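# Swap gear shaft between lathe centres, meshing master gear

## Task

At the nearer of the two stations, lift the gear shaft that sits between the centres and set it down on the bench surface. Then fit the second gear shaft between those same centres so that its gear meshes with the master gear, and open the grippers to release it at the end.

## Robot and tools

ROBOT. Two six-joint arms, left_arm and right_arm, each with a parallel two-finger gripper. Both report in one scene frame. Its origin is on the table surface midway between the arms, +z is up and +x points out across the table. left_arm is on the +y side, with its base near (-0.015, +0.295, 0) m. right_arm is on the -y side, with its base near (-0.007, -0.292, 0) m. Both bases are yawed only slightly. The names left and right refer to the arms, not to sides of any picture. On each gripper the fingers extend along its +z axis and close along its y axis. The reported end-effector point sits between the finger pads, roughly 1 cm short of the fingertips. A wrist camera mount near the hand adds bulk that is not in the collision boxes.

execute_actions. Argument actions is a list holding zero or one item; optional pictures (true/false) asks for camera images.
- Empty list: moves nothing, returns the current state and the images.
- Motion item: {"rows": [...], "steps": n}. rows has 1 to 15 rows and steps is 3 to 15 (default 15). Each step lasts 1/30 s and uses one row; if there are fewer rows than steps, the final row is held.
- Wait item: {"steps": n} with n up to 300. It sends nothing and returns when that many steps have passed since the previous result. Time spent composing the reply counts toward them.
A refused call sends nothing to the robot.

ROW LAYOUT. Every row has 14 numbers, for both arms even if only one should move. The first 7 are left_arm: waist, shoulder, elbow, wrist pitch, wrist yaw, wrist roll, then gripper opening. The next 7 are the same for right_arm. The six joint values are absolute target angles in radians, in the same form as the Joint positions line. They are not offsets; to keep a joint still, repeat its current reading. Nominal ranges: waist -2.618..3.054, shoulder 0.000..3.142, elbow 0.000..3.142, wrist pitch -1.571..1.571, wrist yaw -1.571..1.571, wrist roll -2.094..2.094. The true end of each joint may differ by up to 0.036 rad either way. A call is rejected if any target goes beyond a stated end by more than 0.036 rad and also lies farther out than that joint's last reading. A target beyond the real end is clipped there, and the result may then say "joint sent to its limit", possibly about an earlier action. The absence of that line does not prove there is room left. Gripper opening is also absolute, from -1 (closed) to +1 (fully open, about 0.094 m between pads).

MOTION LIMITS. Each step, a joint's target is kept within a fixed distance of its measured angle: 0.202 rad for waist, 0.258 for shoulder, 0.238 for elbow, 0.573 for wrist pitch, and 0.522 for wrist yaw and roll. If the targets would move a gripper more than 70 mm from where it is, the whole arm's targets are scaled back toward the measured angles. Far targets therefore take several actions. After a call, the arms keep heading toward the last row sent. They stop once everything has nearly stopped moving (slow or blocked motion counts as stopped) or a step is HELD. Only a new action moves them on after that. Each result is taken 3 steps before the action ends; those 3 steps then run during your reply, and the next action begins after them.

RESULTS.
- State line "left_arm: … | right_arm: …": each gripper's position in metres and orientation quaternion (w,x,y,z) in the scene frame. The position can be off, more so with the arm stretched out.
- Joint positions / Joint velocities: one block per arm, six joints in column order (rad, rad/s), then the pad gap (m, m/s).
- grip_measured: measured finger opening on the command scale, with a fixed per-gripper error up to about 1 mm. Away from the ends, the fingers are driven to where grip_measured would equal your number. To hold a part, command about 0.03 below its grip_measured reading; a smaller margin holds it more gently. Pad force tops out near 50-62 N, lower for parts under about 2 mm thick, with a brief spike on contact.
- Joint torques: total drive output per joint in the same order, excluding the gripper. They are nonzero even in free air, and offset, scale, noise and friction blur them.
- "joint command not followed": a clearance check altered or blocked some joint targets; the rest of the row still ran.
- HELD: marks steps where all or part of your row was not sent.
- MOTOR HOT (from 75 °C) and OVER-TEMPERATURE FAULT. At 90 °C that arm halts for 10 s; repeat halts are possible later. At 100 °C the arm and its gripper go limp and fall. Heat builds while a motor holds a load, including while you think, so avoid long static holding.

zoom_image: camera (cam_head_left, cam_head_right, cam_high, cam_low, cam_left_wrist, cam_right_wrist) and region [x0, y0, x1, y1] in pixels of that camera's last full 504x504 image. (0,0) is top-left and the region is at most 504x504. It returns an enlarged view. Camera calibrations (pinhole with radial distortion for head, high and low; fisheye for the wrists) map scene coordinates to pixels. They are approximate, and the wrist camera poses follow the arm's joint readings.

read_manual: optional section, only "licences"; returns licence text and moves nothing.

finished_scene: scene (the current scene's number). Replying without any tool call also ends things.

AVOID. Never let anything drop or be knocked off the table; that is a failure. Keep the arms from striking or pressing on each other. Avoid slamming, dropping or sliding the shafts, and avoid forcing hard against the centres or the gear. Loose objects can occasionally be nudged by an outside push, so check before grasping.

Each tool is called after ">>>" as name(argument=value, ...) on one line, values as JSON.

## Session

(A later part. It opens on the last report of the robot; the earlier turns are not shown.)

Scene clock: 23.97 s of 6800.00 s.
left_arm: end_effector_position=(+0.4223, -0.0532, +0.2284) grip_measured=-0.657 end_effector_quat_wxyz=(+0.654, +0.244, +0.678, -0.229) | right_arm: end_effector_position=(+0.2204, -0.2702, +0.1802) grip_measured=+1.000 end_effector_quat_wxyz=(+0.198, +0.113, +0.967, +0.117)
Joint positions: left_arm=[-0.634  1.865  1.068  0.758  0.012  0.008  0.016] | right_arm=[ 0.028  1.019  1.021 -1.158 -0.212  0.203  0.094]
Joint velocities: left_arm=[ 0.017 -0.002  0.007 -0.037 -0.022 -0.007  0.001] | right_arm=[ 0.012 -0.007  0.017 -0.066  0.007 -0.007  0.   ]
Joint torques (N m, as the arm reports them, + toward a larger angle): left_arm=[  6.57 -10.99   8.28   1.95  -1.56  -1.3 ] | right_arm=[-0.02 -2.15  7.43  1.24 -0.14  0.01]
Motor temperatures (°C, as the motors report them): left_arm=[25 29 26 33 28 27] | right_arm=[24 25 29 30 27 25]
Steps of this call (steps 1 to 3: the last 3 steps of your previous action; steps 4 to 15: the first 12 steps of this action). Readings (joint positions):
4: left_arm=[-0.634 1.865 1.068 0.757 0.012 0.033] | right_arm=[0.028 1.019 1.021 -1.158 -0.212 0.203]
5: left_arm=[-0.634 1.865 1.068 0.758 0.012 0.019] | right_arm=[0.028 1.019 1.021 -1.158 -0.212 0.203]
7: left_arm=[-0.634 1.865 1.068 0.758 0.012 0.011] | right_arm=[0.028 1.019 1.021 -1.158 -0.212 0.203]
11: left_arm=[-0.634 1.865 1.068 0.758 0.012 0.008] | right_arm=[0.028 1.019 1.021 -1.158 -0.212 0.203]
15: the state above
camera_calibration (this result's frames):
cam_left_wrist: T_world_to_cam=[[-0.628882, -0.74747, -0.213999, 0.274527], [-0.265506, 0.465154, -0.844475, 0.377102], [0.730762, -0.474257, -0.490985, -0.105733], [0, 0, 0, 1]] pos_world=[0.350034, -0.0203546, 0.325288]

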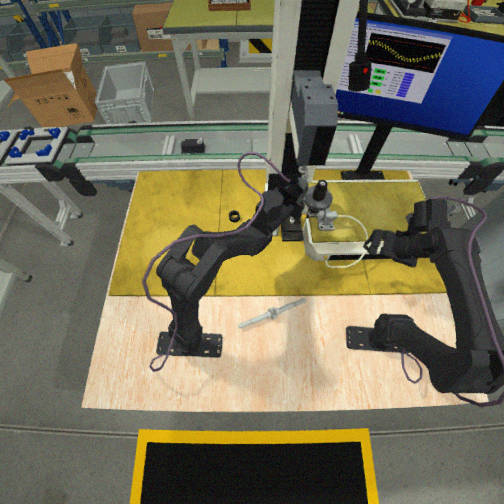

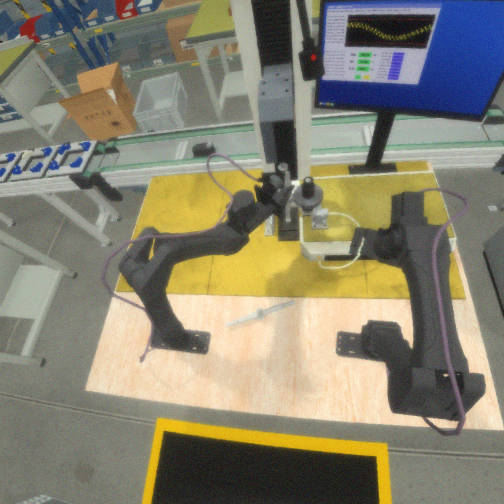

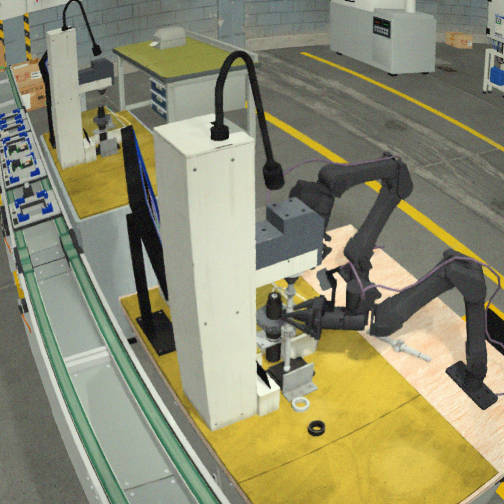

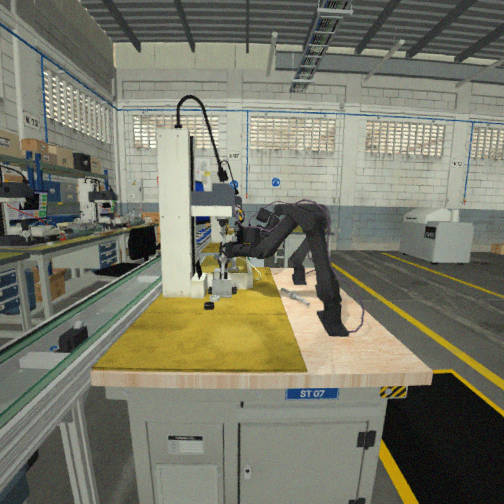

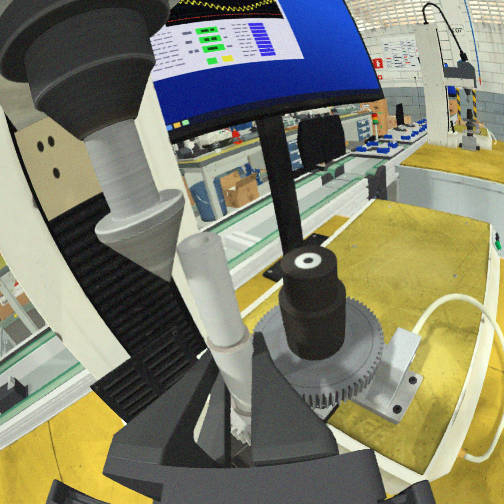

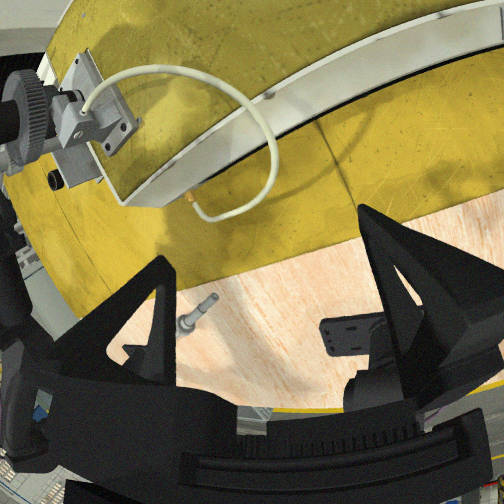

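>>> execute_actions(actions=[{"rows":[[-0.6,1.875,1.1,0.74,-0.07,-0.06,-1,0.2,1.0,0.66,0.5,0,1.57,-1]]}])

>>> execute_actions(actions=[{"steps":15}])

>>> execute_actions(actions=[{"rows":[[-0.6,1.875,1.1,0.74,-0.07,-0.06,-1,0.61,1.235,0.68,0.58,0,1.57,-1]]}])

>>> execute_actions(actions=[{"steps":12}], pictures=true)

Scene clock: 24.53 s of 6800.00 s.
left_arm: end_effector_position=(+0.4216, -0.0541, +0.2284) grip_measured=-0.657 end_effector_quat_wxyz=(+0.655, +0.249, +0.676, -0.226) | right_arm: end_effector_position=(+0.3346, -0.2536, +0.1785) grip_measured=-0.997 end_effector_quat_wxyz=(+0.386, +0.441, +0.752, +0.303)
Joint positions: left_arm=[-0.635  1.865  1.068  0.758  0.015  0.021  0.016] | right_arm=[ 0.191  1.019  0.637 -0.164 -0.039  1.173  0.   ]
Joint velocities: left_arm=[-0.012  0.002  0.007  0.037 -0.051 -0.022  0.001] | right_arm=[-0.007 -0.002  0.002  1.912  0.11   1.619  0.   ]
Joint torques (N m, as the arm reports them, + toward a larger angle): left_arm=[  3.11 -10.98   8.29   1.95  -0.88  -0.75] | right_arm=[ 0.54 -3.92  9.72  1.97  0.07 -0.03]
Motor temperatures (°C, as the motors report them): left_arm=[25 29 27 33 28 27] | right_arm=[24 25 29 30 27 25]
Steps of this call (steps 1 to 3: the last 3 steps of your previous action; steps 4 to 5: the robot went on to your last target; steps 6 to 17: the first 12 steps of this action). Readings (joint positions):
6: left_arm=[-0.635 1.865 1.068 0.758 0.014 0.014] | right_arm=[0.058 1.009 0.984 -1.083 -0.174 0.283]
7: left_arm=[-0.635 1.865 1.068 0.758 0.015 0.018] | right_arm=[0.112 0.995 0.914 -0.953 -0.137 0.383]
9: left_arm=[-0.635 1.865 1.068 0.758 0.015 0.020] | right_arm=[0.177 0.996 0.765 -0.725 -0.099 0.580]
13: left_arm=[-0.635 1.865 1.068 0.758 0.015 0.021] | right_arm=[0.191 1.019 0.637 -0.431 -0.057 0.918]
17: the state above

Scene clock: 25.03 s of 6800.00 s.
left_arm: end_effector_position=(+0.4216, -0.0541, +0.2284) grip_measured=-0.657 end_effector_quat_wxyz=(+0.655, +0.249, +0.676, -0.226) | right_arm: end_effector_position=(+0.3708, -0.2559, +0.3261) grip_measured=-0.997 end_effector_quat_wxyz=(+0.498, +0.452, +0.509, +0.538)
Joint positions: left_arm=[-0.635  1.865  1.068  0.758  0.015  0.021  0.016] | right_arm=[ 0.191  1.019  0.637  0.457 -0.009  1.55   0.   ]
Joint velocities: left_arm=[ 0.002 -0.012  0.007 -0.037  0.022 -0.022 -0.001] | right_arm=[ 0.002 -0.017  0.002  0.11   0.051  0.154  0.001]
Joint torques (N m, as the arm reports them, + toward a larger angle): left_arm=[  3.11 -10.99   8.29   1.95  -0.88  -0.75] | right_arm=[ 0.82 -4.57 10.52  2.08  0.06  0.01]
Motor temperatures (°C, as the motors report them): left_arm=[25 29 27 33 28 27] | right_arm=[24 25 29 30 27 25]
Kept back: nothing.
Steps of this call (steps 1 to 3: the last 3 steps of your previous action; steps 4 to 15: the robot went on to your last target). Readings (joint positions):
1: left_arm=[-0.635 1.865 1.068 0.758 0.015 0.021] | right_arm=[0.191 1.019 0.637 -0.096 -0.036 1.224]
2: left_arm=[-0.635 1.865 1.068 0.758 0.015 0.021] | right_arm=[0.191 1.019 0.637 -0.029 -0.034 1.267]
4: left_arm=[-0.635 1.865 1.068 0.758 0.015 0.021] | right_arm=[0.191 1.019 0.637 0.103 -0.028 1.347]
8: left_arm=[-0.635 1.865 1.068 0.758 0.015 0.021] | right_arm=[0.191 1.019 0.637 0.330 -0.017 1.475]
15: the state above

Scene clock: 25.43 s of 6800.00 s.
left_arm: end_effector_position=(+0.4216, -0.0541, +0.2284) grip_measured=-0.657 end_effector_quat_wxyz=(+0.655, +0.249, +0.676, -0.226) | right_arm: end_effector_position=(+0.3607, -0.0812, +0.2769) grip_measured=-0.997 end_effector_quat_wxyz=(+0.348, +0.358, +0.622, +0.603)
Joint positions: left_arm=[-0.635  1.865  1.068  0.758  0.015  0.021  0.016] | right_arm=[ 0.616  1.254  0.67   0.554 -0.011  1.569  0.   ]
Joint velocities: left_arm=[-0.012 -0.027 -0.002 -0.007 -0.051 -0.007 -0.001] | right_arm=[ 0.012 -0.002 -0.007  0.125 -0.066 -0.051 -0.   ]
Joint torques (N m, as the arm reports them, + toward a larger angle): left_arm=[  3.09 -10.98   8.29   1.94  -0.88  -0.76] | right_arm=[-0.52 -6.18  9.19  2.12  0.13  0.02]
Motor temperatures (°C, as the motors report them): left_arm=[25 29 27 33 28 27] | right_arm=[24 25 29 30 27 25]
Steps of this call (steps 1 to 12: the first 12 steps of this action). Readings (joint positions):
1: left_arm=[-0.635 1.865 1.068 0.758 0.015 0.021] | right_arm=[0.216 1.041 0.639 0.481 0.010 1.553]
2: left_arm=[-0.635 1.865 1.068 0.758 0.015 0.021] | right_arm=[0.268 1.087 0.653 0.514 0.019 1.555]
4: left_arm=[-0.635 1.865 1.068 0.758 0.015 0.021] | right_arm=[0.397 1.183 0.670 0.546 0.018 1.559]
8: left_arm=[-0.635 1.865 1.068 0.758 0.015 0.021] | right_arm=[0.605 1.257 0.670 0.538 -0.010 1.568]
12: the state above

Scene clock: 25.83 s of 6800.00 s.
left_arm: end_effector_position=(+0.4216, -0.0541, +0.2284) grip_measured=-0.657 end_effector_quat_wxyz=(+0.655, +0.249, +0.676, -0.226) | right_arm: end_effector_position=(+0.3611, -0.0817, +0.2785) grip_measured=-0.997 end_effector_quat_wxyz=(+0.350, +0.358, +0.619, +0.605)
Joint positions: left_arm=[-0.635  1.865  1.068  0.758  0.015  0.021  0.016] | right_arm=[ 0.616  1.254  0.67   0.56  -0.007  1.57   0.   ]
Joint velocities: left_arm=[-0.012  0.017 -0.007  0.095  0.066  0.007 -0.   ] | right_arm=[-0.012 -0.017 -0.007 -0.037 -0.066 -0.051  0.   ]
Joint torques (N m, as the arm reports them, + toward a larger angle): left_arm=[  3.11 -10.99   8.28   1.94  -0.88  -0.75] | right_arm=[-0.59 -6.23  9.16  2.18  0.06  0.01]
Motor temperatures (°C, as the motors report them): left_arm=[25 29 27 33 28 27] | right_arm=[24 25 29 30 27 25]
Kept back: nothing.
Steps of this call (steps 1 to 3: the last 3 steps of your previous action; steps 4 to 12: the robot went on to your last target). Readings (joint positions):
1: left_arm=[-0.635 1.865 1.068 0.758 0.015 0.021] | right_arm=[0.616 1.254 0.670 0.556 -0.010 1.570]
2: left_arm=[-0.635 1.865 1.068 0.758 0.015 0.021] | right_arm=[0.616 1.254 0.670 0.557 -0.010 1.570]
4: left_arm=[-0.635 1.865 1.068 0.758 0.015 0.021] | right_arm=[0.616 1.254 0.670 0.559 -0.009 1.570]
8: left_arm=[-0.635 1.865 1.068 0.758 0.015 0.021] | right_arm=[0.616 1.254 0.670 0.560 -0.008 1.570]
12: the state above
camera_calibration (this result's frames):
cam_left_wrist: T_world_to_cam=[[-0.630352, -0.742634, -0.226167, 0.277098], [-0.256843, 0.474435, -0.841988, 0.373602], [0.73259, -0.472659, -0.489801, -0.106589], [0, 0, 0, 1]] pos_world=[0.348713, -0.0218478, 0.325031]
cam_right_wrist: T_world_to_cam=[[-0.165807, 0.283065, -0.94466, 0.353318], [-0.942473, 0.236467, 0.23628, 0.292676], [0.290263, 0.929493, 0.227574, 0.021446], [0, 0, 0, 1]] pos_world=[0.328197, -0.189154, 0.259732]

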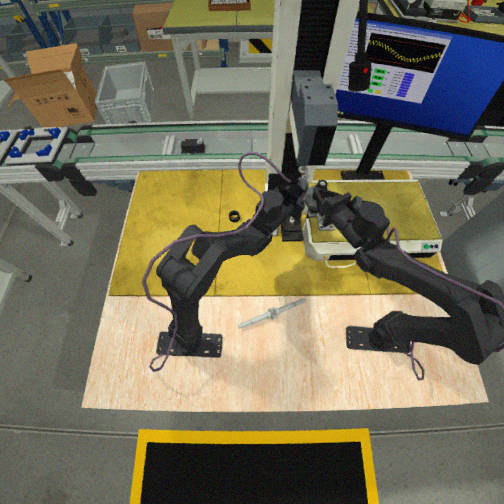

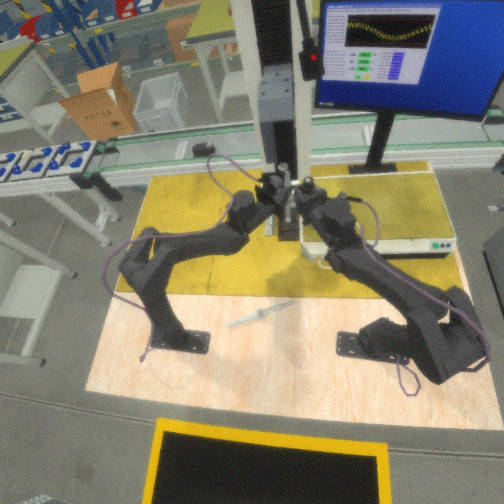

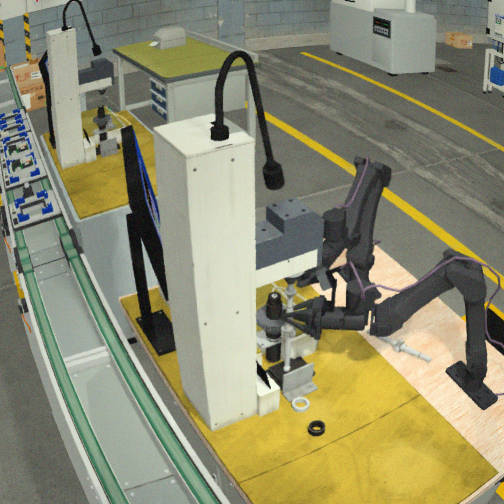

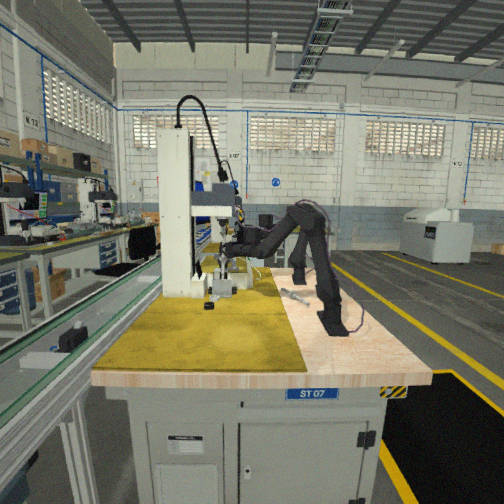

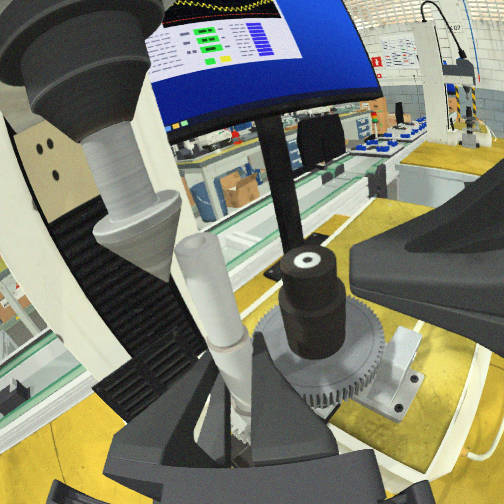

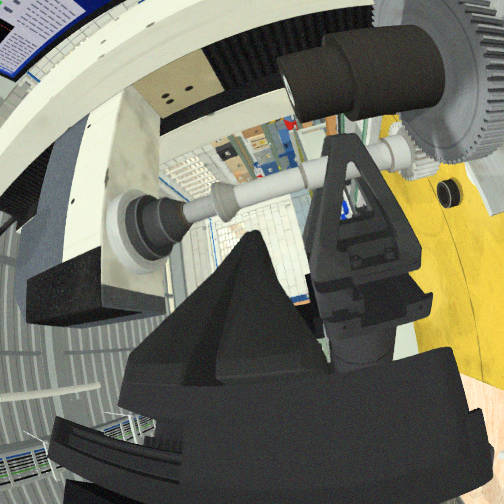

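>>> execute_actions(actions=[{"rows":[[-0.6,1.875,1.1,0.74,-0.07,-0.06,-1,0.61,1.41,0.78,0.64,0,1.57,-1]]}], pictures=true)

Scene clock: 26.37 s of 6800.00 s.
left_arm: end_effector_position=(+0.4216, -0.0541, +0.2284) grip_measured=-0.657 end_effector_quat_wxyz=(+0.655, +0.249, +0.676, -0.226) | right_arm: end_effector_position=(+0.3916, -0.0648, +0.2662) grip_measured=-0.997 end_effector_quat_wxyz=(+0.347, +0.362, +0.624, +0.599)
Joint positions: left_arm=[-0.635  1.865  1.068  0.758  0.015  0.021  0.016] | right_arm=[ 0.616  1.418  0.758  0.618 -0.006  1.571  0.   ]
Joint velocities: left_arm=[ 0.002  0.002 -0.007 -0.022  0.066 -0.022  0.   ] | right_arm=[-0.017 -0.007  0.002 -0.022 -0.022  0.037 -0.   ]
Joint torques (N m, as the arm reports them, + toward a larger angle): left_arm=[  3.11 -10.99   8.29   1.94  -0.88  -0.76] | right_arm=[-0.66 -6.72 10.01  2.18  0.01  0.01]
Motor temperatures (°C, as the motors report them): left_arm=[25 29 27 33 28 28] | right_arm=[24 25 30 30 27 25]
Steps of this call (steps 1 to 4: the robot went on to your last target; steps 5 to 16: the first 12 steps of this action). Readings (joint positions):
5: left_arm=[-0.635 1.865 1.068 0.758 0.015 0.021] | right_arm=[0.616 1.273 0.681 0.568 -0.006 1.570]
6: left_arm=[-0.635 1.865 1.068 0.758 0.015 0.021] | right_arm=[0.616 1.314 0.711 0.585 -0.006 1.570]
8: left_arm=[-0.635 1.865 1.068 0.758 0.015 0.021] | right_arm=[0.616 1.387 0.754 0.608 -0.006 1.570]
12: left_arm=[-0.635 1.865 1.068 0.758 0.015 0.021] | right_arm=[0.616 1.418 0.758 0.610 -0.006 1.571]
16: the state above
camera_calibration (this result's frames):
cam_left_wrist: T_world_to_cam=[[-0.630352, -0.742634, -0.226167, 0.277098], [-0.256843, 0.474435, -0.841988, 0.373602], [0.73259, -0.472659, -0.489801, -0.106589], [0, 0, 0, 1]] pos_world=[0.348713, -0.0218478, 0.325031]
cam_right_wrist: T_world_to_cam=[[-0.180909, 0.274925, -0.944293, 0.347231], [-0.938111, 0.240075, 0.249621, 0.315319], [0.295328, 0.93101, 0.214478, 0.00128107], [0, 0, 0, 1]] pos_world=[0.358243, -0.172355, 0.248903]

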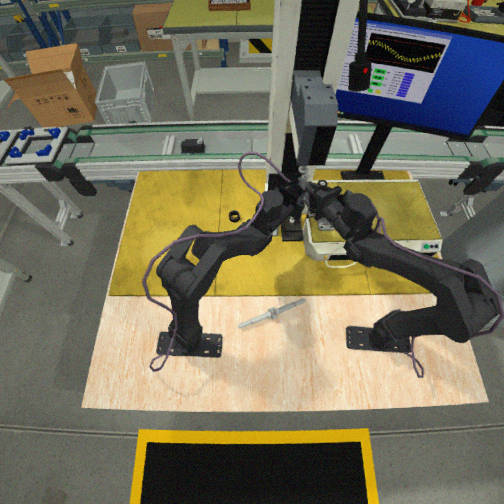

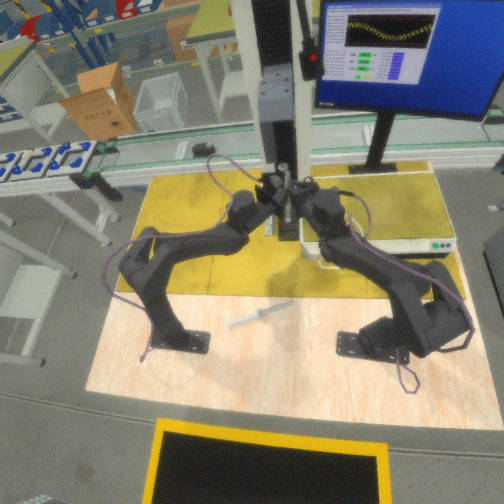

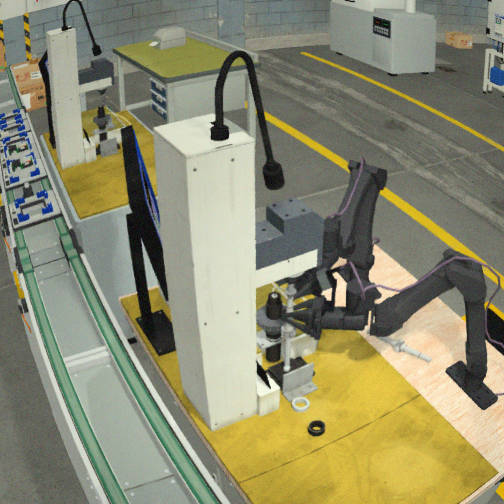

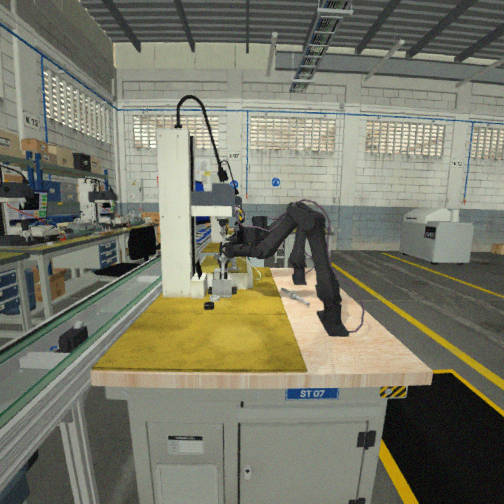

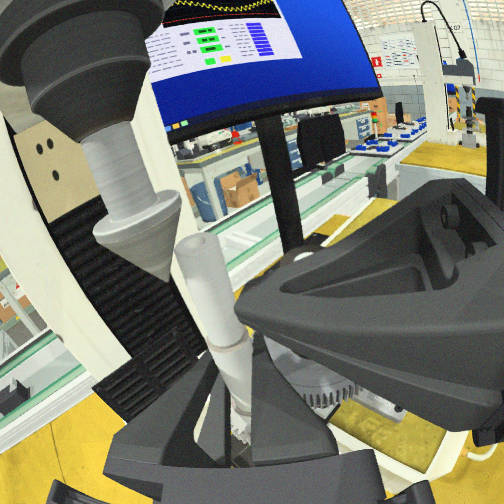

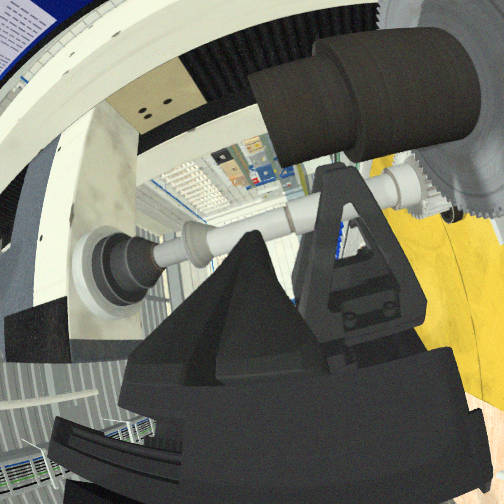

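Push.

>>> execute_actions(actions=[{"rows":[[-0.6,1.87,1.085,0.74,-0.07,-0.06,-1,0.61,1.49,0.86,0.65,0,1.57,-1]]}], pictures=true)

Scene clock: 26.87 s of 6800.00 s.
left_arm: end_effector_position=(+0.4362, -0.0386, +0.2285) grip_measured=-0.657 end_effector_quat_wxyz=(+0.652, +0.192, +0.695, -0.235) | right_arm: end_effector_position=(+0.4081, -0.0560, +0.2733) grip_measured=-0.997 end_effector_quat_wxyz=(+0.351, +0.360, +0.619, +0.603)
Joint positions: left_arm=[-0.612  1.871  1.078  0.754 -0.032 -0.079  0.016] | right_arm=[ 0.616  1.487  0.832  0.63  -0.003  1.572  0.   ]
Joint velocities: left_arm=[-0.012  0.002  0.037  0.007  0.007 -0.022  0.   ] | right_arm=[-0.002 -0.002  0.007 -0.037  0.022 -0.007  0.   ]
Joint torques (N m, as the arm reports them, + toward a larger angle): left_arm=[  1.   -12.05   6.72   2.01  -0.4    0.26] | right_arm=[-0.66 -6.41 10.54  2.16  0.02  0.  ]
Motor temperatures (°C, as the motors report them): left_arm=[25 29 27 33 28 28] | right_arm=[24 25 30 30 27 25]
Steps of this call (steps 1 to 3: the last 3 steps of your previous action; steps 4 to 15: the first 12 steps of this action). Readings (joint positions):
4: left_arm=[-0.635 1.865 1.068 0.758 0.015 0.021] | right_arm=[0.616 1.427 0.768 0.619 -0.005 1.571]
5: left_arm=[-0.634 1.866 1.071 0.758 0.008 0.019] | right_arm=[0.616 1.441 0.783 0.617 -0.004 1.572]
7: left_arm=[-0.630 1.871 1.078 0.757 -0.002 0.002] | right_arm=[0.616 1.461 0.802 0.618 -0.003 1.572]
11: left_arm=[-0.615 1.871 1.078 0.755 -0.032 -0.055] | right_arm=[0.616 1.487 0.830 0.625 -0.003 1.572]
15: the state above
camera_calibration (this result's frames):
cam_left_wrist: T_world_to_cam=[[-0.584116, -0.801172, -0.130123, 0.253438], [-0.339394, 0.386712, -0.857476, 0.406156], [0.737306, -0.456702, -0.497798, -0.109466], [0, 0, 0, 1]] pos_world=[0.366594, -0.00401136, 0.326755]
cam_right_wrist: T_world_to_cam=[[-0.167295, 0.283381, -0.944303, 0.349424], [-0.94079, 0.240541, 0.238858, 0.330977], [0.294832, 0.928351, 0.226361, -0.0164627], [0, 0, 0, 1]] pos_world=[0.374691, -0.163351, 0.254631]

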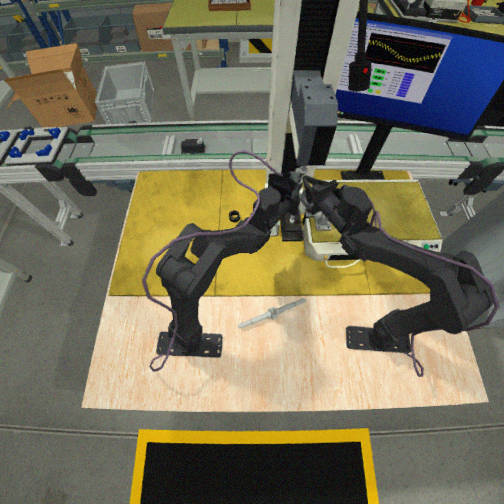

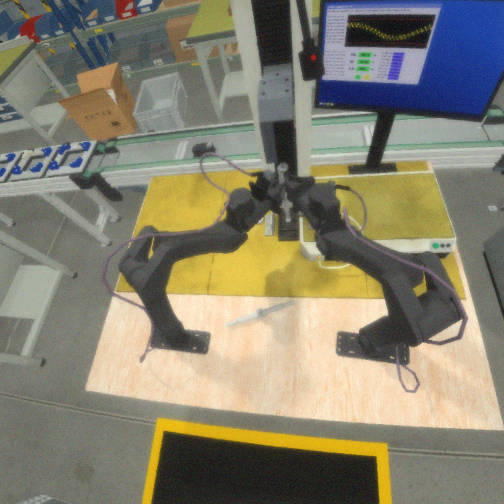

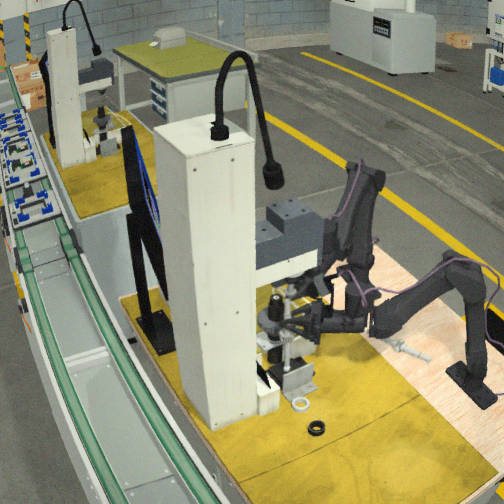

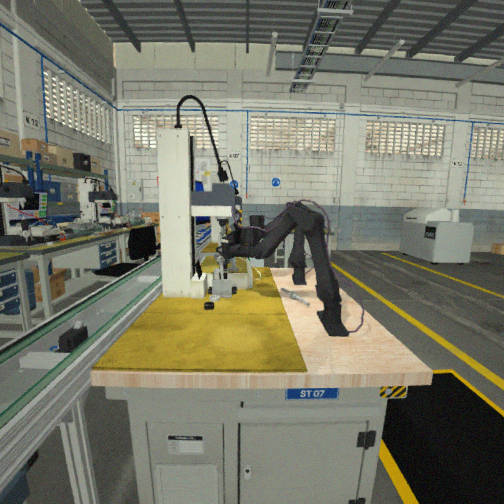

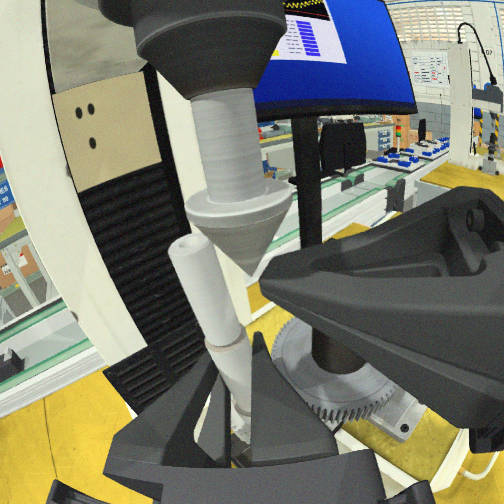

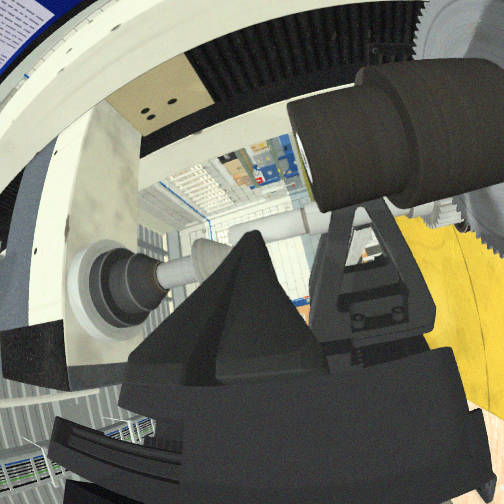

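>>> execute_actions(actions=[{"rows":[[-0.63,1.84,0.99,0.88,0,0,-1,0.61,1.235,0.68,0.58,0,1.57,-1]]}])

>>> execute_actions(actions=[{"rows":[[-0.66,1.84,0.99,0.88,0.06,0.06,-1,0.61,1.235,0.68,0.58,0,1.57,-1]]}])

>>> execute_actions(actions=[{"rows":[[-0.66,1.875,1.10,0.74,0.06,0.06,-1,0.61,1.235,0.68,0.58,0,1.57,-1]]}])

>>> execute_actions(actions=[{"rows":[[-0.63,1.865,1.08,0.75,0,0,-1,0.61,1.41,0.78,0.64,0,1.57,-1]]}])

>>> execute_actions(actions=[{"rows":[[-0.63,1.865,1.08,0.75,0,0,-1,0.61,1.455,0.82,0.64,0,1.57,-1]]}])

>>> execute_actions(actions=[{"steps":15}], pictures=true)

Scene clock: 29.17 s of 6800.00 s.
left_arm: end_effector_position=(+0.4229, -0.0374, +0.2291) grip_measured=-0.657 end_effector_quat_wxyz=(+0.671, +0.208, +0.671, -0.238) | right_arm: end_effector_position=(+0.3592, -0.0836, +0.3018) grip_measured=-0.997 end_effector_quat_wxyz=(+0.363, +0.348, +0.597, +0.625)
Joint positions: left_arm=[-0.619  1.861  1.003  0.871 -0.013 -0.04   0.016] | right_arm=[ 0.616  1.233  0.683  0.595 -0.003  1.572  0.   ]
Joint velocities: left_arm=[-0.007 -0.007 -0.012  0.081  0.066 -0.11  -0.001] | right_arm=[-0.017 -0.002 -0.002  0.037  0.007 -0.007 -0.001]
Joint torques (N m, as the arm reports them, + toward a larger angle): left_arm=[ -1.05 -13.43   5.28   2.17   0.09   0.41] | right_arm=[-0.6  -4.34  8.06  1.9   0.    0.  ]
Motor temperatures (°C, as the motors report them): left_arm=[25 30 27 33 28 27] | right_arm=[24 25 30 31 27 25]
Steps of this call (steps 1 to 3: the last 3 steps of your previous action; steps 4 to 15: the robot went on to your last target; steps 16 to 57: nothing new was sent; steps 58 to 69: the first 12 steps of this action). Readings (joint positions):
58: left_arm=[-0.613 1.871 1.068 0.769 -0.028 -0.074] | right_arm=[0.616 1.459 0.811 0.626 -0.004 1.572]
59: left_arm=[-0.615 1.867 1.047 0.801 -0.023 -0.066] | right_arm=[0.616 1.397 0.759 0.609 -0.004 1.572]
61: left_arm=[-0.617 1.861 1.019 0.840 -0.020 -0.055] | right_arm=[0.616 1.283 0.689 0.591 -0.003 1.572]
65: left_arm=[-0.618 1.861 1.006 0.866 -0.016 -0.045] | right_arm=[0.616 1.233 0.683 0.602 -0.003 1.572]
69: the state above

Scene clock: 29.67 s of 6800.00 s.
left_arm: end_effector_position=(+0.4133, -0.0470, +0.2290) grip_measured=-0.657 end_effector_quat_wxyz=(+0.677, +0.245, +0.655, -0.227) | right_arm: end_effector_position=(+0.3592, -0.0836, +0.3017) grip_measured=-0.997 end_effector_quat_wxyz=(+0.363, +0.348, +0.597, +0.625)
Joint positions: left_arm=[-0.636  1.859  0.993  0.887  0.01   0.033  0.016] | right_arm=[ 0.616  1.233  0.683  0.595 -0.003  1.572  0.   ]
Joint velocities: left_arm=[ 0.007 -0.012  0.007 -0.022 -0.007 -0.037 -0.001] | right_arm=[-0.022 -0.012  0.002 -0.022  0.007 -0.022  0.   ]
Joint torques (N m, as the arm reports them, + toward a larger angle): left_arm=[ -2.3  -13.18   5.76   2.05   0.44   0.23] | right_arm=[-0.59 -4.49  8.09  1.87  0.    0.  ]
Motor temperatures (°C, as the motors report them): left_arm=[25 30 27 33 28 27] | right_arm=[24 25 30 31 27 25]
Steps of this call (steps 1 to 3: the last 3 steps of your previous action; steps 4 to 15: the first 12 steps of this action). Readings (joint positions):
4: left_arm=[-0.621 1.861 1.002 0.873 -0.010 -0.032] | right_arm=[0.616 1.233 0.683 0.595 -0.003 1.572]
5: left_arm=[-0.622 1.861 1.000 0.876 -0.009 -0.025] | right_arm=[0.616 1.233 0.683 0.595 -0.003 1.572]
7: left_arm=[-0.625 1.860 0.994 0.886 -0.007 -0.015] | right_arm=[0.616 1.233 0.683 0.595 -0.003 1.572]
11: left_arm=[-0.635 1.859 0.993 0.887 0.005 0.023] | right_arm=[0.616 1.233 0.683 0.595 -0.003 1.572]
15: the state above

Scene clock: 30.17 s of 6800.00 s.
left_arm: end_effector_position=(+0.4191, -0.0560, +0.2288) grip_measured=-0.657 end_effector_quat_wxyz=(+0.658, +0.262, +0.671, -0.219) | right_arm: end_effector_position=(+0.3592, -0.0836, +0.3017) grip_measured=-0.997 end_effector_quat_wxyz=(+0.363, +0.348, +0.597, +0.625)
Joint positions: left_arm=[-0.639  1.862  1.064  0.76   0.02   0.052  0.016] | right_arm=[ 0.616  1.233  0.683  0.595 -0.003  1.572  0.   ]
Joint velocities: left_arm=[-0.017 -0.002  0.007 -0.037 -0.007  0.007 -0.001] | right_arm=[ 0.002  0.007 -0.007 -0.007  0.037  0.022 -0.   ]
Joint torques (N m, as the arm reports them, + toward a larger angle): left_arm=[ -1.87 -10.72   8.52   1.92   0.4    0.1 ] | right_arm=[-0.59 -4.43  8.07  1.86  0.   -0.01]
Motor temperatures (°C, as the motors report them): left_arm=[25 30 27 33 28 27] | right_arm=[24 25 30 31 27 25]
Steps of this call (steps 1 to 3: the last 3 steps of your previous action; steps 4 to 15: the first 12 steps of this action). Readings (joint positions):
4: left_arm=[-0.636 1.859 1.003 0.873 0.012 0.036] | right_arm=[0.616 1.233 0.683 0.595 -0.003 1.572]
5: left_arm=[-0.636 1.859 1.021 0.840 0.018 0.038] | right_arm=[0.616 1.233 0.683 0.595 -0.003 1.572]
7: left_arm=[-0.639 1.862 1.049 0.792 0.019 0.048] | right_arm=[0.616 1.233 0.683 0.595 -0.003 1.572]
11: left_arm=[-0.639 1.862 1.064 0.762 0.020 0.052] | right_arm=[0.616 1.233 0.683 0.595 -0.003 1.572]
15: the state above

Scene clock: 30.67 s of 6800.00 s.
left_arm: end_effector_position=(+0.4195, -0.0555, +0.2288) grip_measured=-0.657 end_effector_quat_wxyz=(+0.658, +0.258, +0.672, -0.221) | right_arm: end_effector_position=(+0.3929, -0.0647, +0.2669) grip_measured=-0.997 end_effector_quat_wxyz=(+0.348, +0.363, +0.623, +0.599)
Joint positions: left_arm=[-0.639  1.862  1.064  0.76   0.017  0.043  0.016] | right_arm=[ 0.616  1.423  0.762  0.622 -0.002  1.572  0.   ]
Joint velocities: left_arm=[ 0.002  0.007 -0.007  0.022  0.095 -0.051 -0.001] | right_arm=[-0.012  0.002 -0.007  0.037 -0.022 -0.095 -0.   ]
Joint torques (N m, as the arm reports them, + toward a larger angle): left_arm=[  0.76 -11.63   7.18   2.06  -0.19  -0.39] | right_arm=[-0.59 -6.94  9.64  2.13  0.   -0.01]
Motor temperatures (°C, as the motors report them): left_arm=[25 30 27 33 28 27] | right_arm=[24 25 30 31 27 25]
Steps of this call (steps 1 to 3: the last 3 steps of your previous action; steps 4 to 15: the first 12 steps of this action). Readings (joint positions):
4: left_arm=[-0.639 1.862 1.064 0.760 0.018 0.047] | right_arm=[0.616 1.254 0.693 0.602 -0.002 1.572]
5: left_arm=[-0.639 1.862 1.064 0.760 0.018 0.045] | right_arm=[0.616 1.299 0.722 0.618 -0.002 1.572]
7: left_arm=[-0.639 1.862 1.064 0.760 0.018 0.043] | right_arm=[0.616 1.380 0.761 0.632 -0.002 1.572]
11: left_arm=[-0.639 1.862 1.064 0.760 0.017 0.043] | right_arm=[0.616 1.423 0.762 0.621 -0.002 1.572]
15: the state above

Scene clock: 31.17 s of 6800.00 s.
left_arm: end_effector_position=(+0.4197, -0.0553, +0.2288) grip_measured=-0.657 end_effector_quat_wxyz=(+0.658, +0.257, +0.673, -0.221) | right_arm: end_effector_position=(+0.3937, -0.0644, +0.2672) grip_measured=-0.997 end_effector_quat_wxyz=(+0.349, +0.363, +0.622, +0.599)
Joint positions: left_arm=[-0.639  1.862  1.064  0.76   0.016  0.042  0.016] | right_arm=[ 0.616  1.426  0.766  0.622 -0.002  1.572  0.   ]
Joint velocities: left_arm=[-0.007 -0.002  0.007 -0.037 -0.125 -0.022  0.   ] | right_arm=[ 0.002 -0.002  0.007 -0.007 -0.007  0.022 -0.001]
Joint torques (N m, as the arm reports them, + toward a larger angle): left_arm=[  0.74 -11.61   7.19   2.02  -0.18  -0.37] | right_arm=[-0.58 -3.77 12.85  2.14 -0.01  0.  ]
Motor temperatures (°C, as the motors report them): left_arm=[25 30 27 33 28 27] | right_arm=[24 25 30 32 27 25]
Steps of this call (steps 1 to 3: the last 3 steps of your previous action; steps 4 to 15: the first 12 steps of this action). Readings (joint positions):
4: left_arm=[-0.639 1.862 1.064 0.760 0.017 0.043] | right_arm=[0.616 1.425 0.765 0.622 -0.002 1.572]
5: left_arm=[-0.639 1.862 1.064 0.760 0.017 0.042] | right_arm=[0.616 1.426 0.766 0.622 -0.002 1.572]
7: left_arm=[-0.639 1.862 1.064 0.760 0.016 0.042] | right_arm=[0.616 1.426 0.766 0.622 -0.002 1.572]
11: left_arm=[-0.639 1.862 1.064 0.760 0.016 0.042] | right_arm=[0.616 1.426 0.766 0.622 -0.002 1.572]
15: the state above

Scene clock: 31.67 s of 6800.00 s.
left_arm: end_effector_position=(+0.4197, -0.0553, +0.2288) grip_measured=-0.657 end_effector_quat_wxyz=(+0.658, +0.257, +0.673, -0.221) | right_arm: end_effector_position=(+0.3937, -0.0644, +0.2672) grip_measured=-0.997 end_effector_quat_wxyz=(+0.349, +0.363, +0.622, +0.599)
Joint positions: left_arm=[-0.639  1.862  1.064  0.76   0.016  0.042  0.016] | right_arm=[ 0.616  1.426  0.766  0.622 -0.002  1.572  0.   ]
Joint velocities: left_arm=[-0.007  0.017  0.007  0.066  0.022  0.007 -0.002] | right_arm=[-0.017  0.002  0.002 -0.081 -0.007  0.037 -0.   ]
Joint torques (N m, as the arm reports them, + toward a larger angle): left_arm=[  0.73 -11.61   7.18   2.03  -0.17  -0.38] | right_arm=[-0.6  -3.75 12.86  2.15 -0.01  0.  ]
Motor temperatures (°C, as the motors report them): left_arm=[25 30 27 33 28 27] | right_arm=[24 25 30 32 27 25]
Kept back: nothing.
Steps of this call (steps 1 to 3: the last 3 steps of your previous action; steps 4 to 15: the robot went on to your last target). Readings (joint positions):
1: left_arm=[-0.639 1.862 1.064 0.760 0.016 0.042] | right_arm=[0.616 1.426 0.766 0.622 -0.002 1.572]
2: left_arm=[-0.639 1.862 1.064 0.760 0.016 0.042] | right_arm=[0.616 1.426 0.766 0.622 -0.002 1.572]
4: left_arm=[-0.639 1.862 1.064 0.760 0.016 0.042] | right_arm=[0.616 1.426 0.766 0.622 -0.002 1.572]
8: left_arm=[-0.639 1.862 1.064 0.760 0.016 0.042] | right_arm=[0.616 1.426 0.766 0.622 -0.002 1.572]
15: the state above
All arms were judged still, so your last target was given up. Only a new action makes them travel on or press farther. Fingers that are still opening or closing keep moving.
camera_calibration (this result's frames):
cam_left_wrist: T_world_to_cam=[[-0.631234, -0.735492, -0.24616, 0.280378], [-0.242128, 0.488394, -0.838359, 0.367801], [0.736829, -0.469599, -0.486374, -0.107919], [0, 0, 0, 1]] pos_world=[0.345556, -0.0240945, 0.324878]
cam_right_wrist: T_world_to_cam=[[-0.177369, 0.278076, -0.944041, 0.347199], [-0.93771, 0.243421, 0.247881, 0.317529], [0.29873, 0.929204, 0.217579, -0.0021837], [0, 0, 0, 1]] pos_world=[0.359985, -0.171812, 0.249536]

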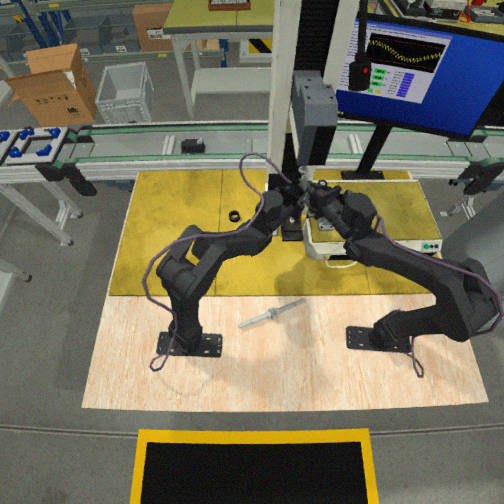

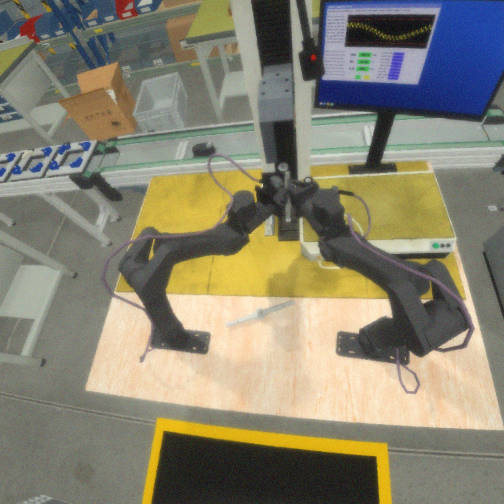

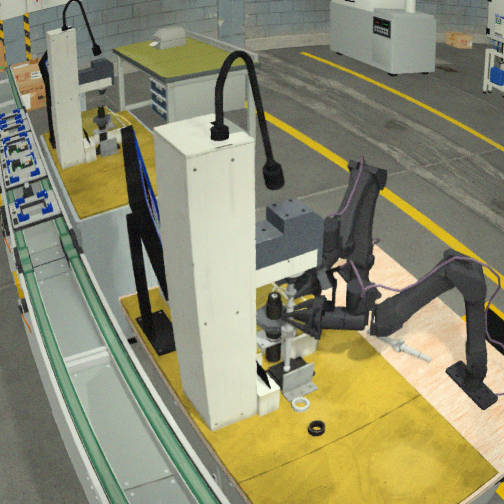

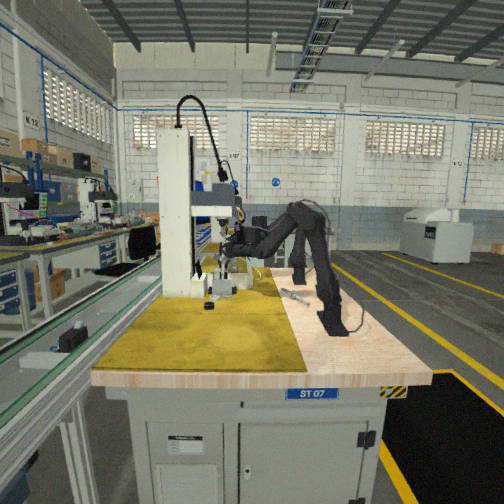

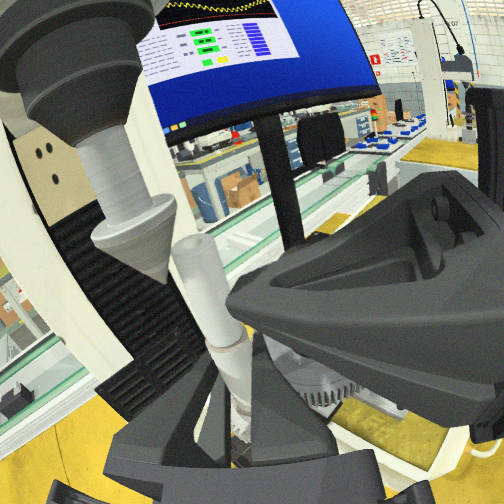

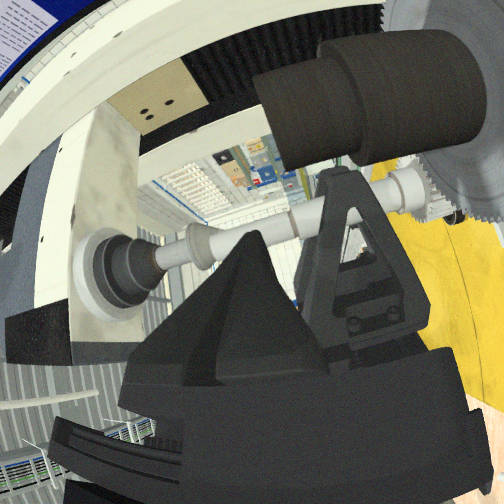

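Blocked; pulse harder.

>>> execute_actions(actions=[{"rows":[[-0.63,1.865,1.08,0.75,0,0,-1,0.61,1.48,0.845,0.64,0,1.57,-1]]}], pictures=true)

Scene clock: 32.10 s of 6800.00 s.
left_arm: end_effector_position=(+0.4218, -0.0528, +0.2288) grip_measured=-0.657 end_effector_quat_wxyz=(+0.657, +0.247, +0.676, -0.222) | right_arm: end_effector_position=(+0.3968, -0.0616, +0.2674) grip_measured=-0.997 end_effector_quat_wxyz=(+0.347, +0.362, +0.624, +0.600)
Joint positions: left_arm=[-0.637  1.862  1.064  0.76   0.004  0.026  0.016] | right_arm=[ 0.616  1.442  0.782  0.62  -0.007  1.572  0.   ]
Joint velocities: left_arm=[ 0.007  0.007 -0.022  0.095  0.037 -0.037 -0.001] | right_arm=[-0.007 -0.002 -0.002 -0.037 -0.066  0.022  0.001]
Joint torques (N m, as the arm reports them, + toward a larger angle): left_arm=[  0.58 -11.62   7.19   2.02  -0.05  -0.23] | right_arm=[-0.6  -3.16 13.59  2.16  0.04  0.  ]
Motor temperatures (°C, as the motors report them): left_arm=[25 30 27 33 28 27] | right_arm=[24 25 30 32 27 25]
Steps of this call (step 1: nothing new was sent; steps 2 to 13: the first 12 steps of this action). Readings (joint positions):
2: left_arm=[-0.639 1.862 1.064 0.760 0.015 0.041] | right_arm=[0.616 1.429 0.768 0.621 -0.002 1.572]
3: left_arm=[-0.638 1.862 1.064 0.760 0.011 0.038] | right_arm=[0.616 1.433 0.773 0.620 -0.002 1.572]
5: left_arm=[-0.637 1.862 1.064 0.760 0.006 0.030] | right_arm=[0.616 1.440 0.780 0.620 -0.005 1.572]
9: left_arm=[-0.637 1.862 1.064 0.760 0.004 0.026] | right_arm=[0.616 1.442 0.782 0.620 -0.007 1.572]
13: the state above
camera_calibration (this result's frames):
cam_left_wrist: T_world_to_cam=[[-0.622389, -0.747823, -0.231069, 0.275748], [-0.257633, 0.474499, -0.84171, 0.373621], [0.739092, -0.464341, -0.487987, -0.108552], [0, 0, 0, 1]] pos_world=[0.34811, -0.0214769, 0.325225]
cam_right_wrist: T_world_to_cam=[[-0.180515, 0.276411, -0.943934, 0.348243], [-0.938558, 0.238602, 0.249356, 0.319352], [0.294149, 0.930949, 0.216356, -0.00354454], [0, 0, 0, 1]] pos_world=[0.363636, -0.169156, 0.249853]

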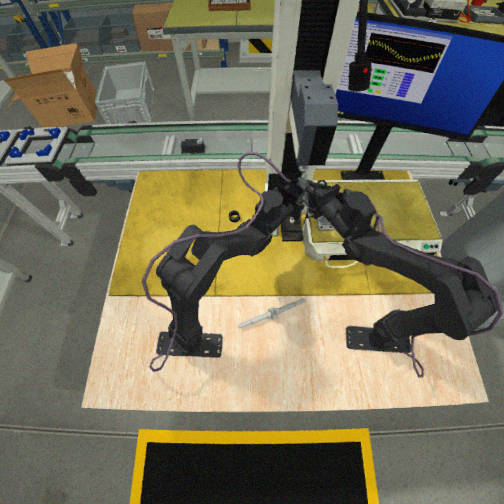

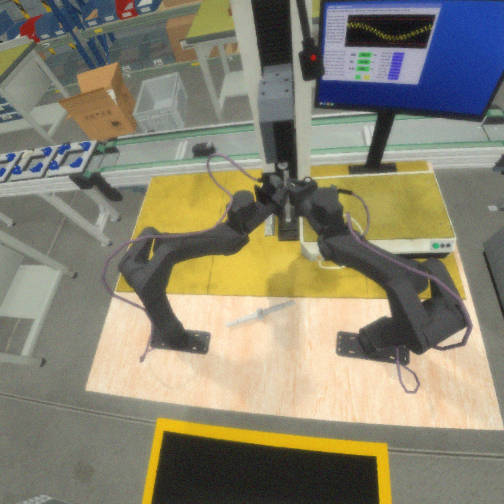

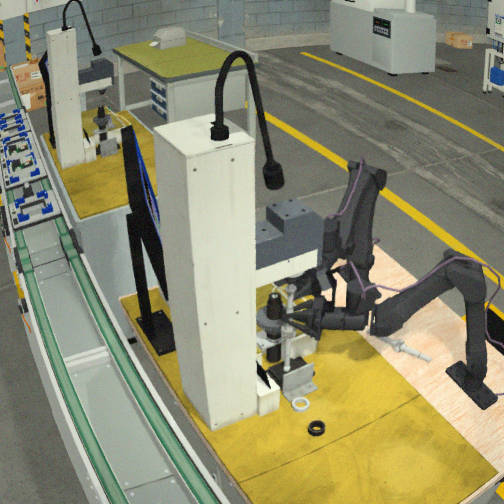

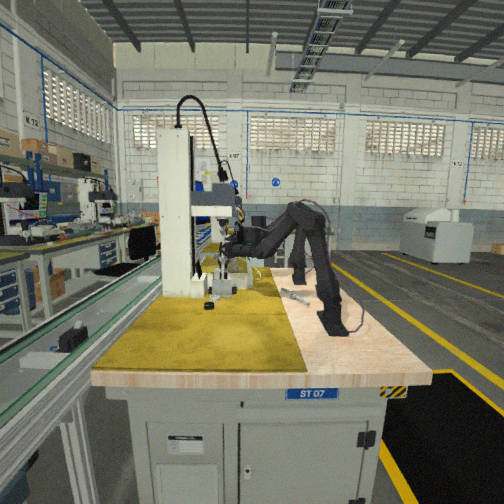

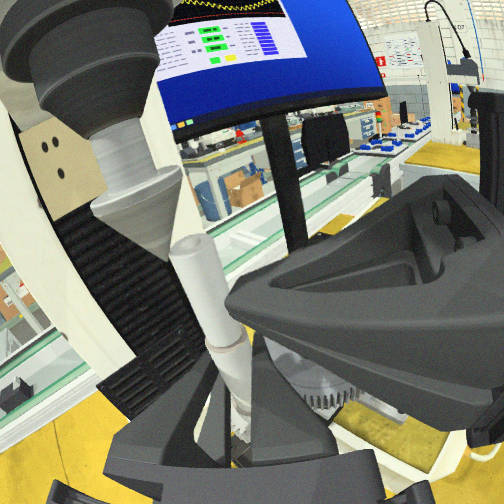

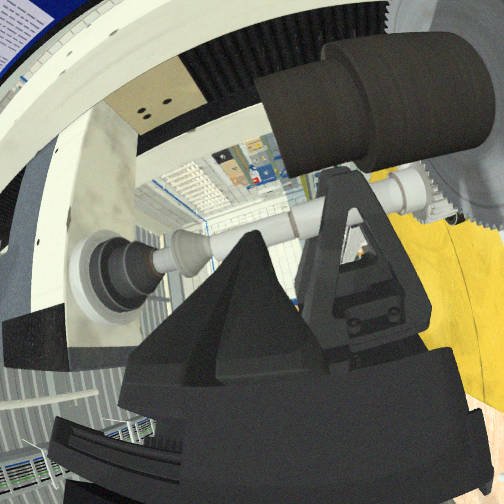

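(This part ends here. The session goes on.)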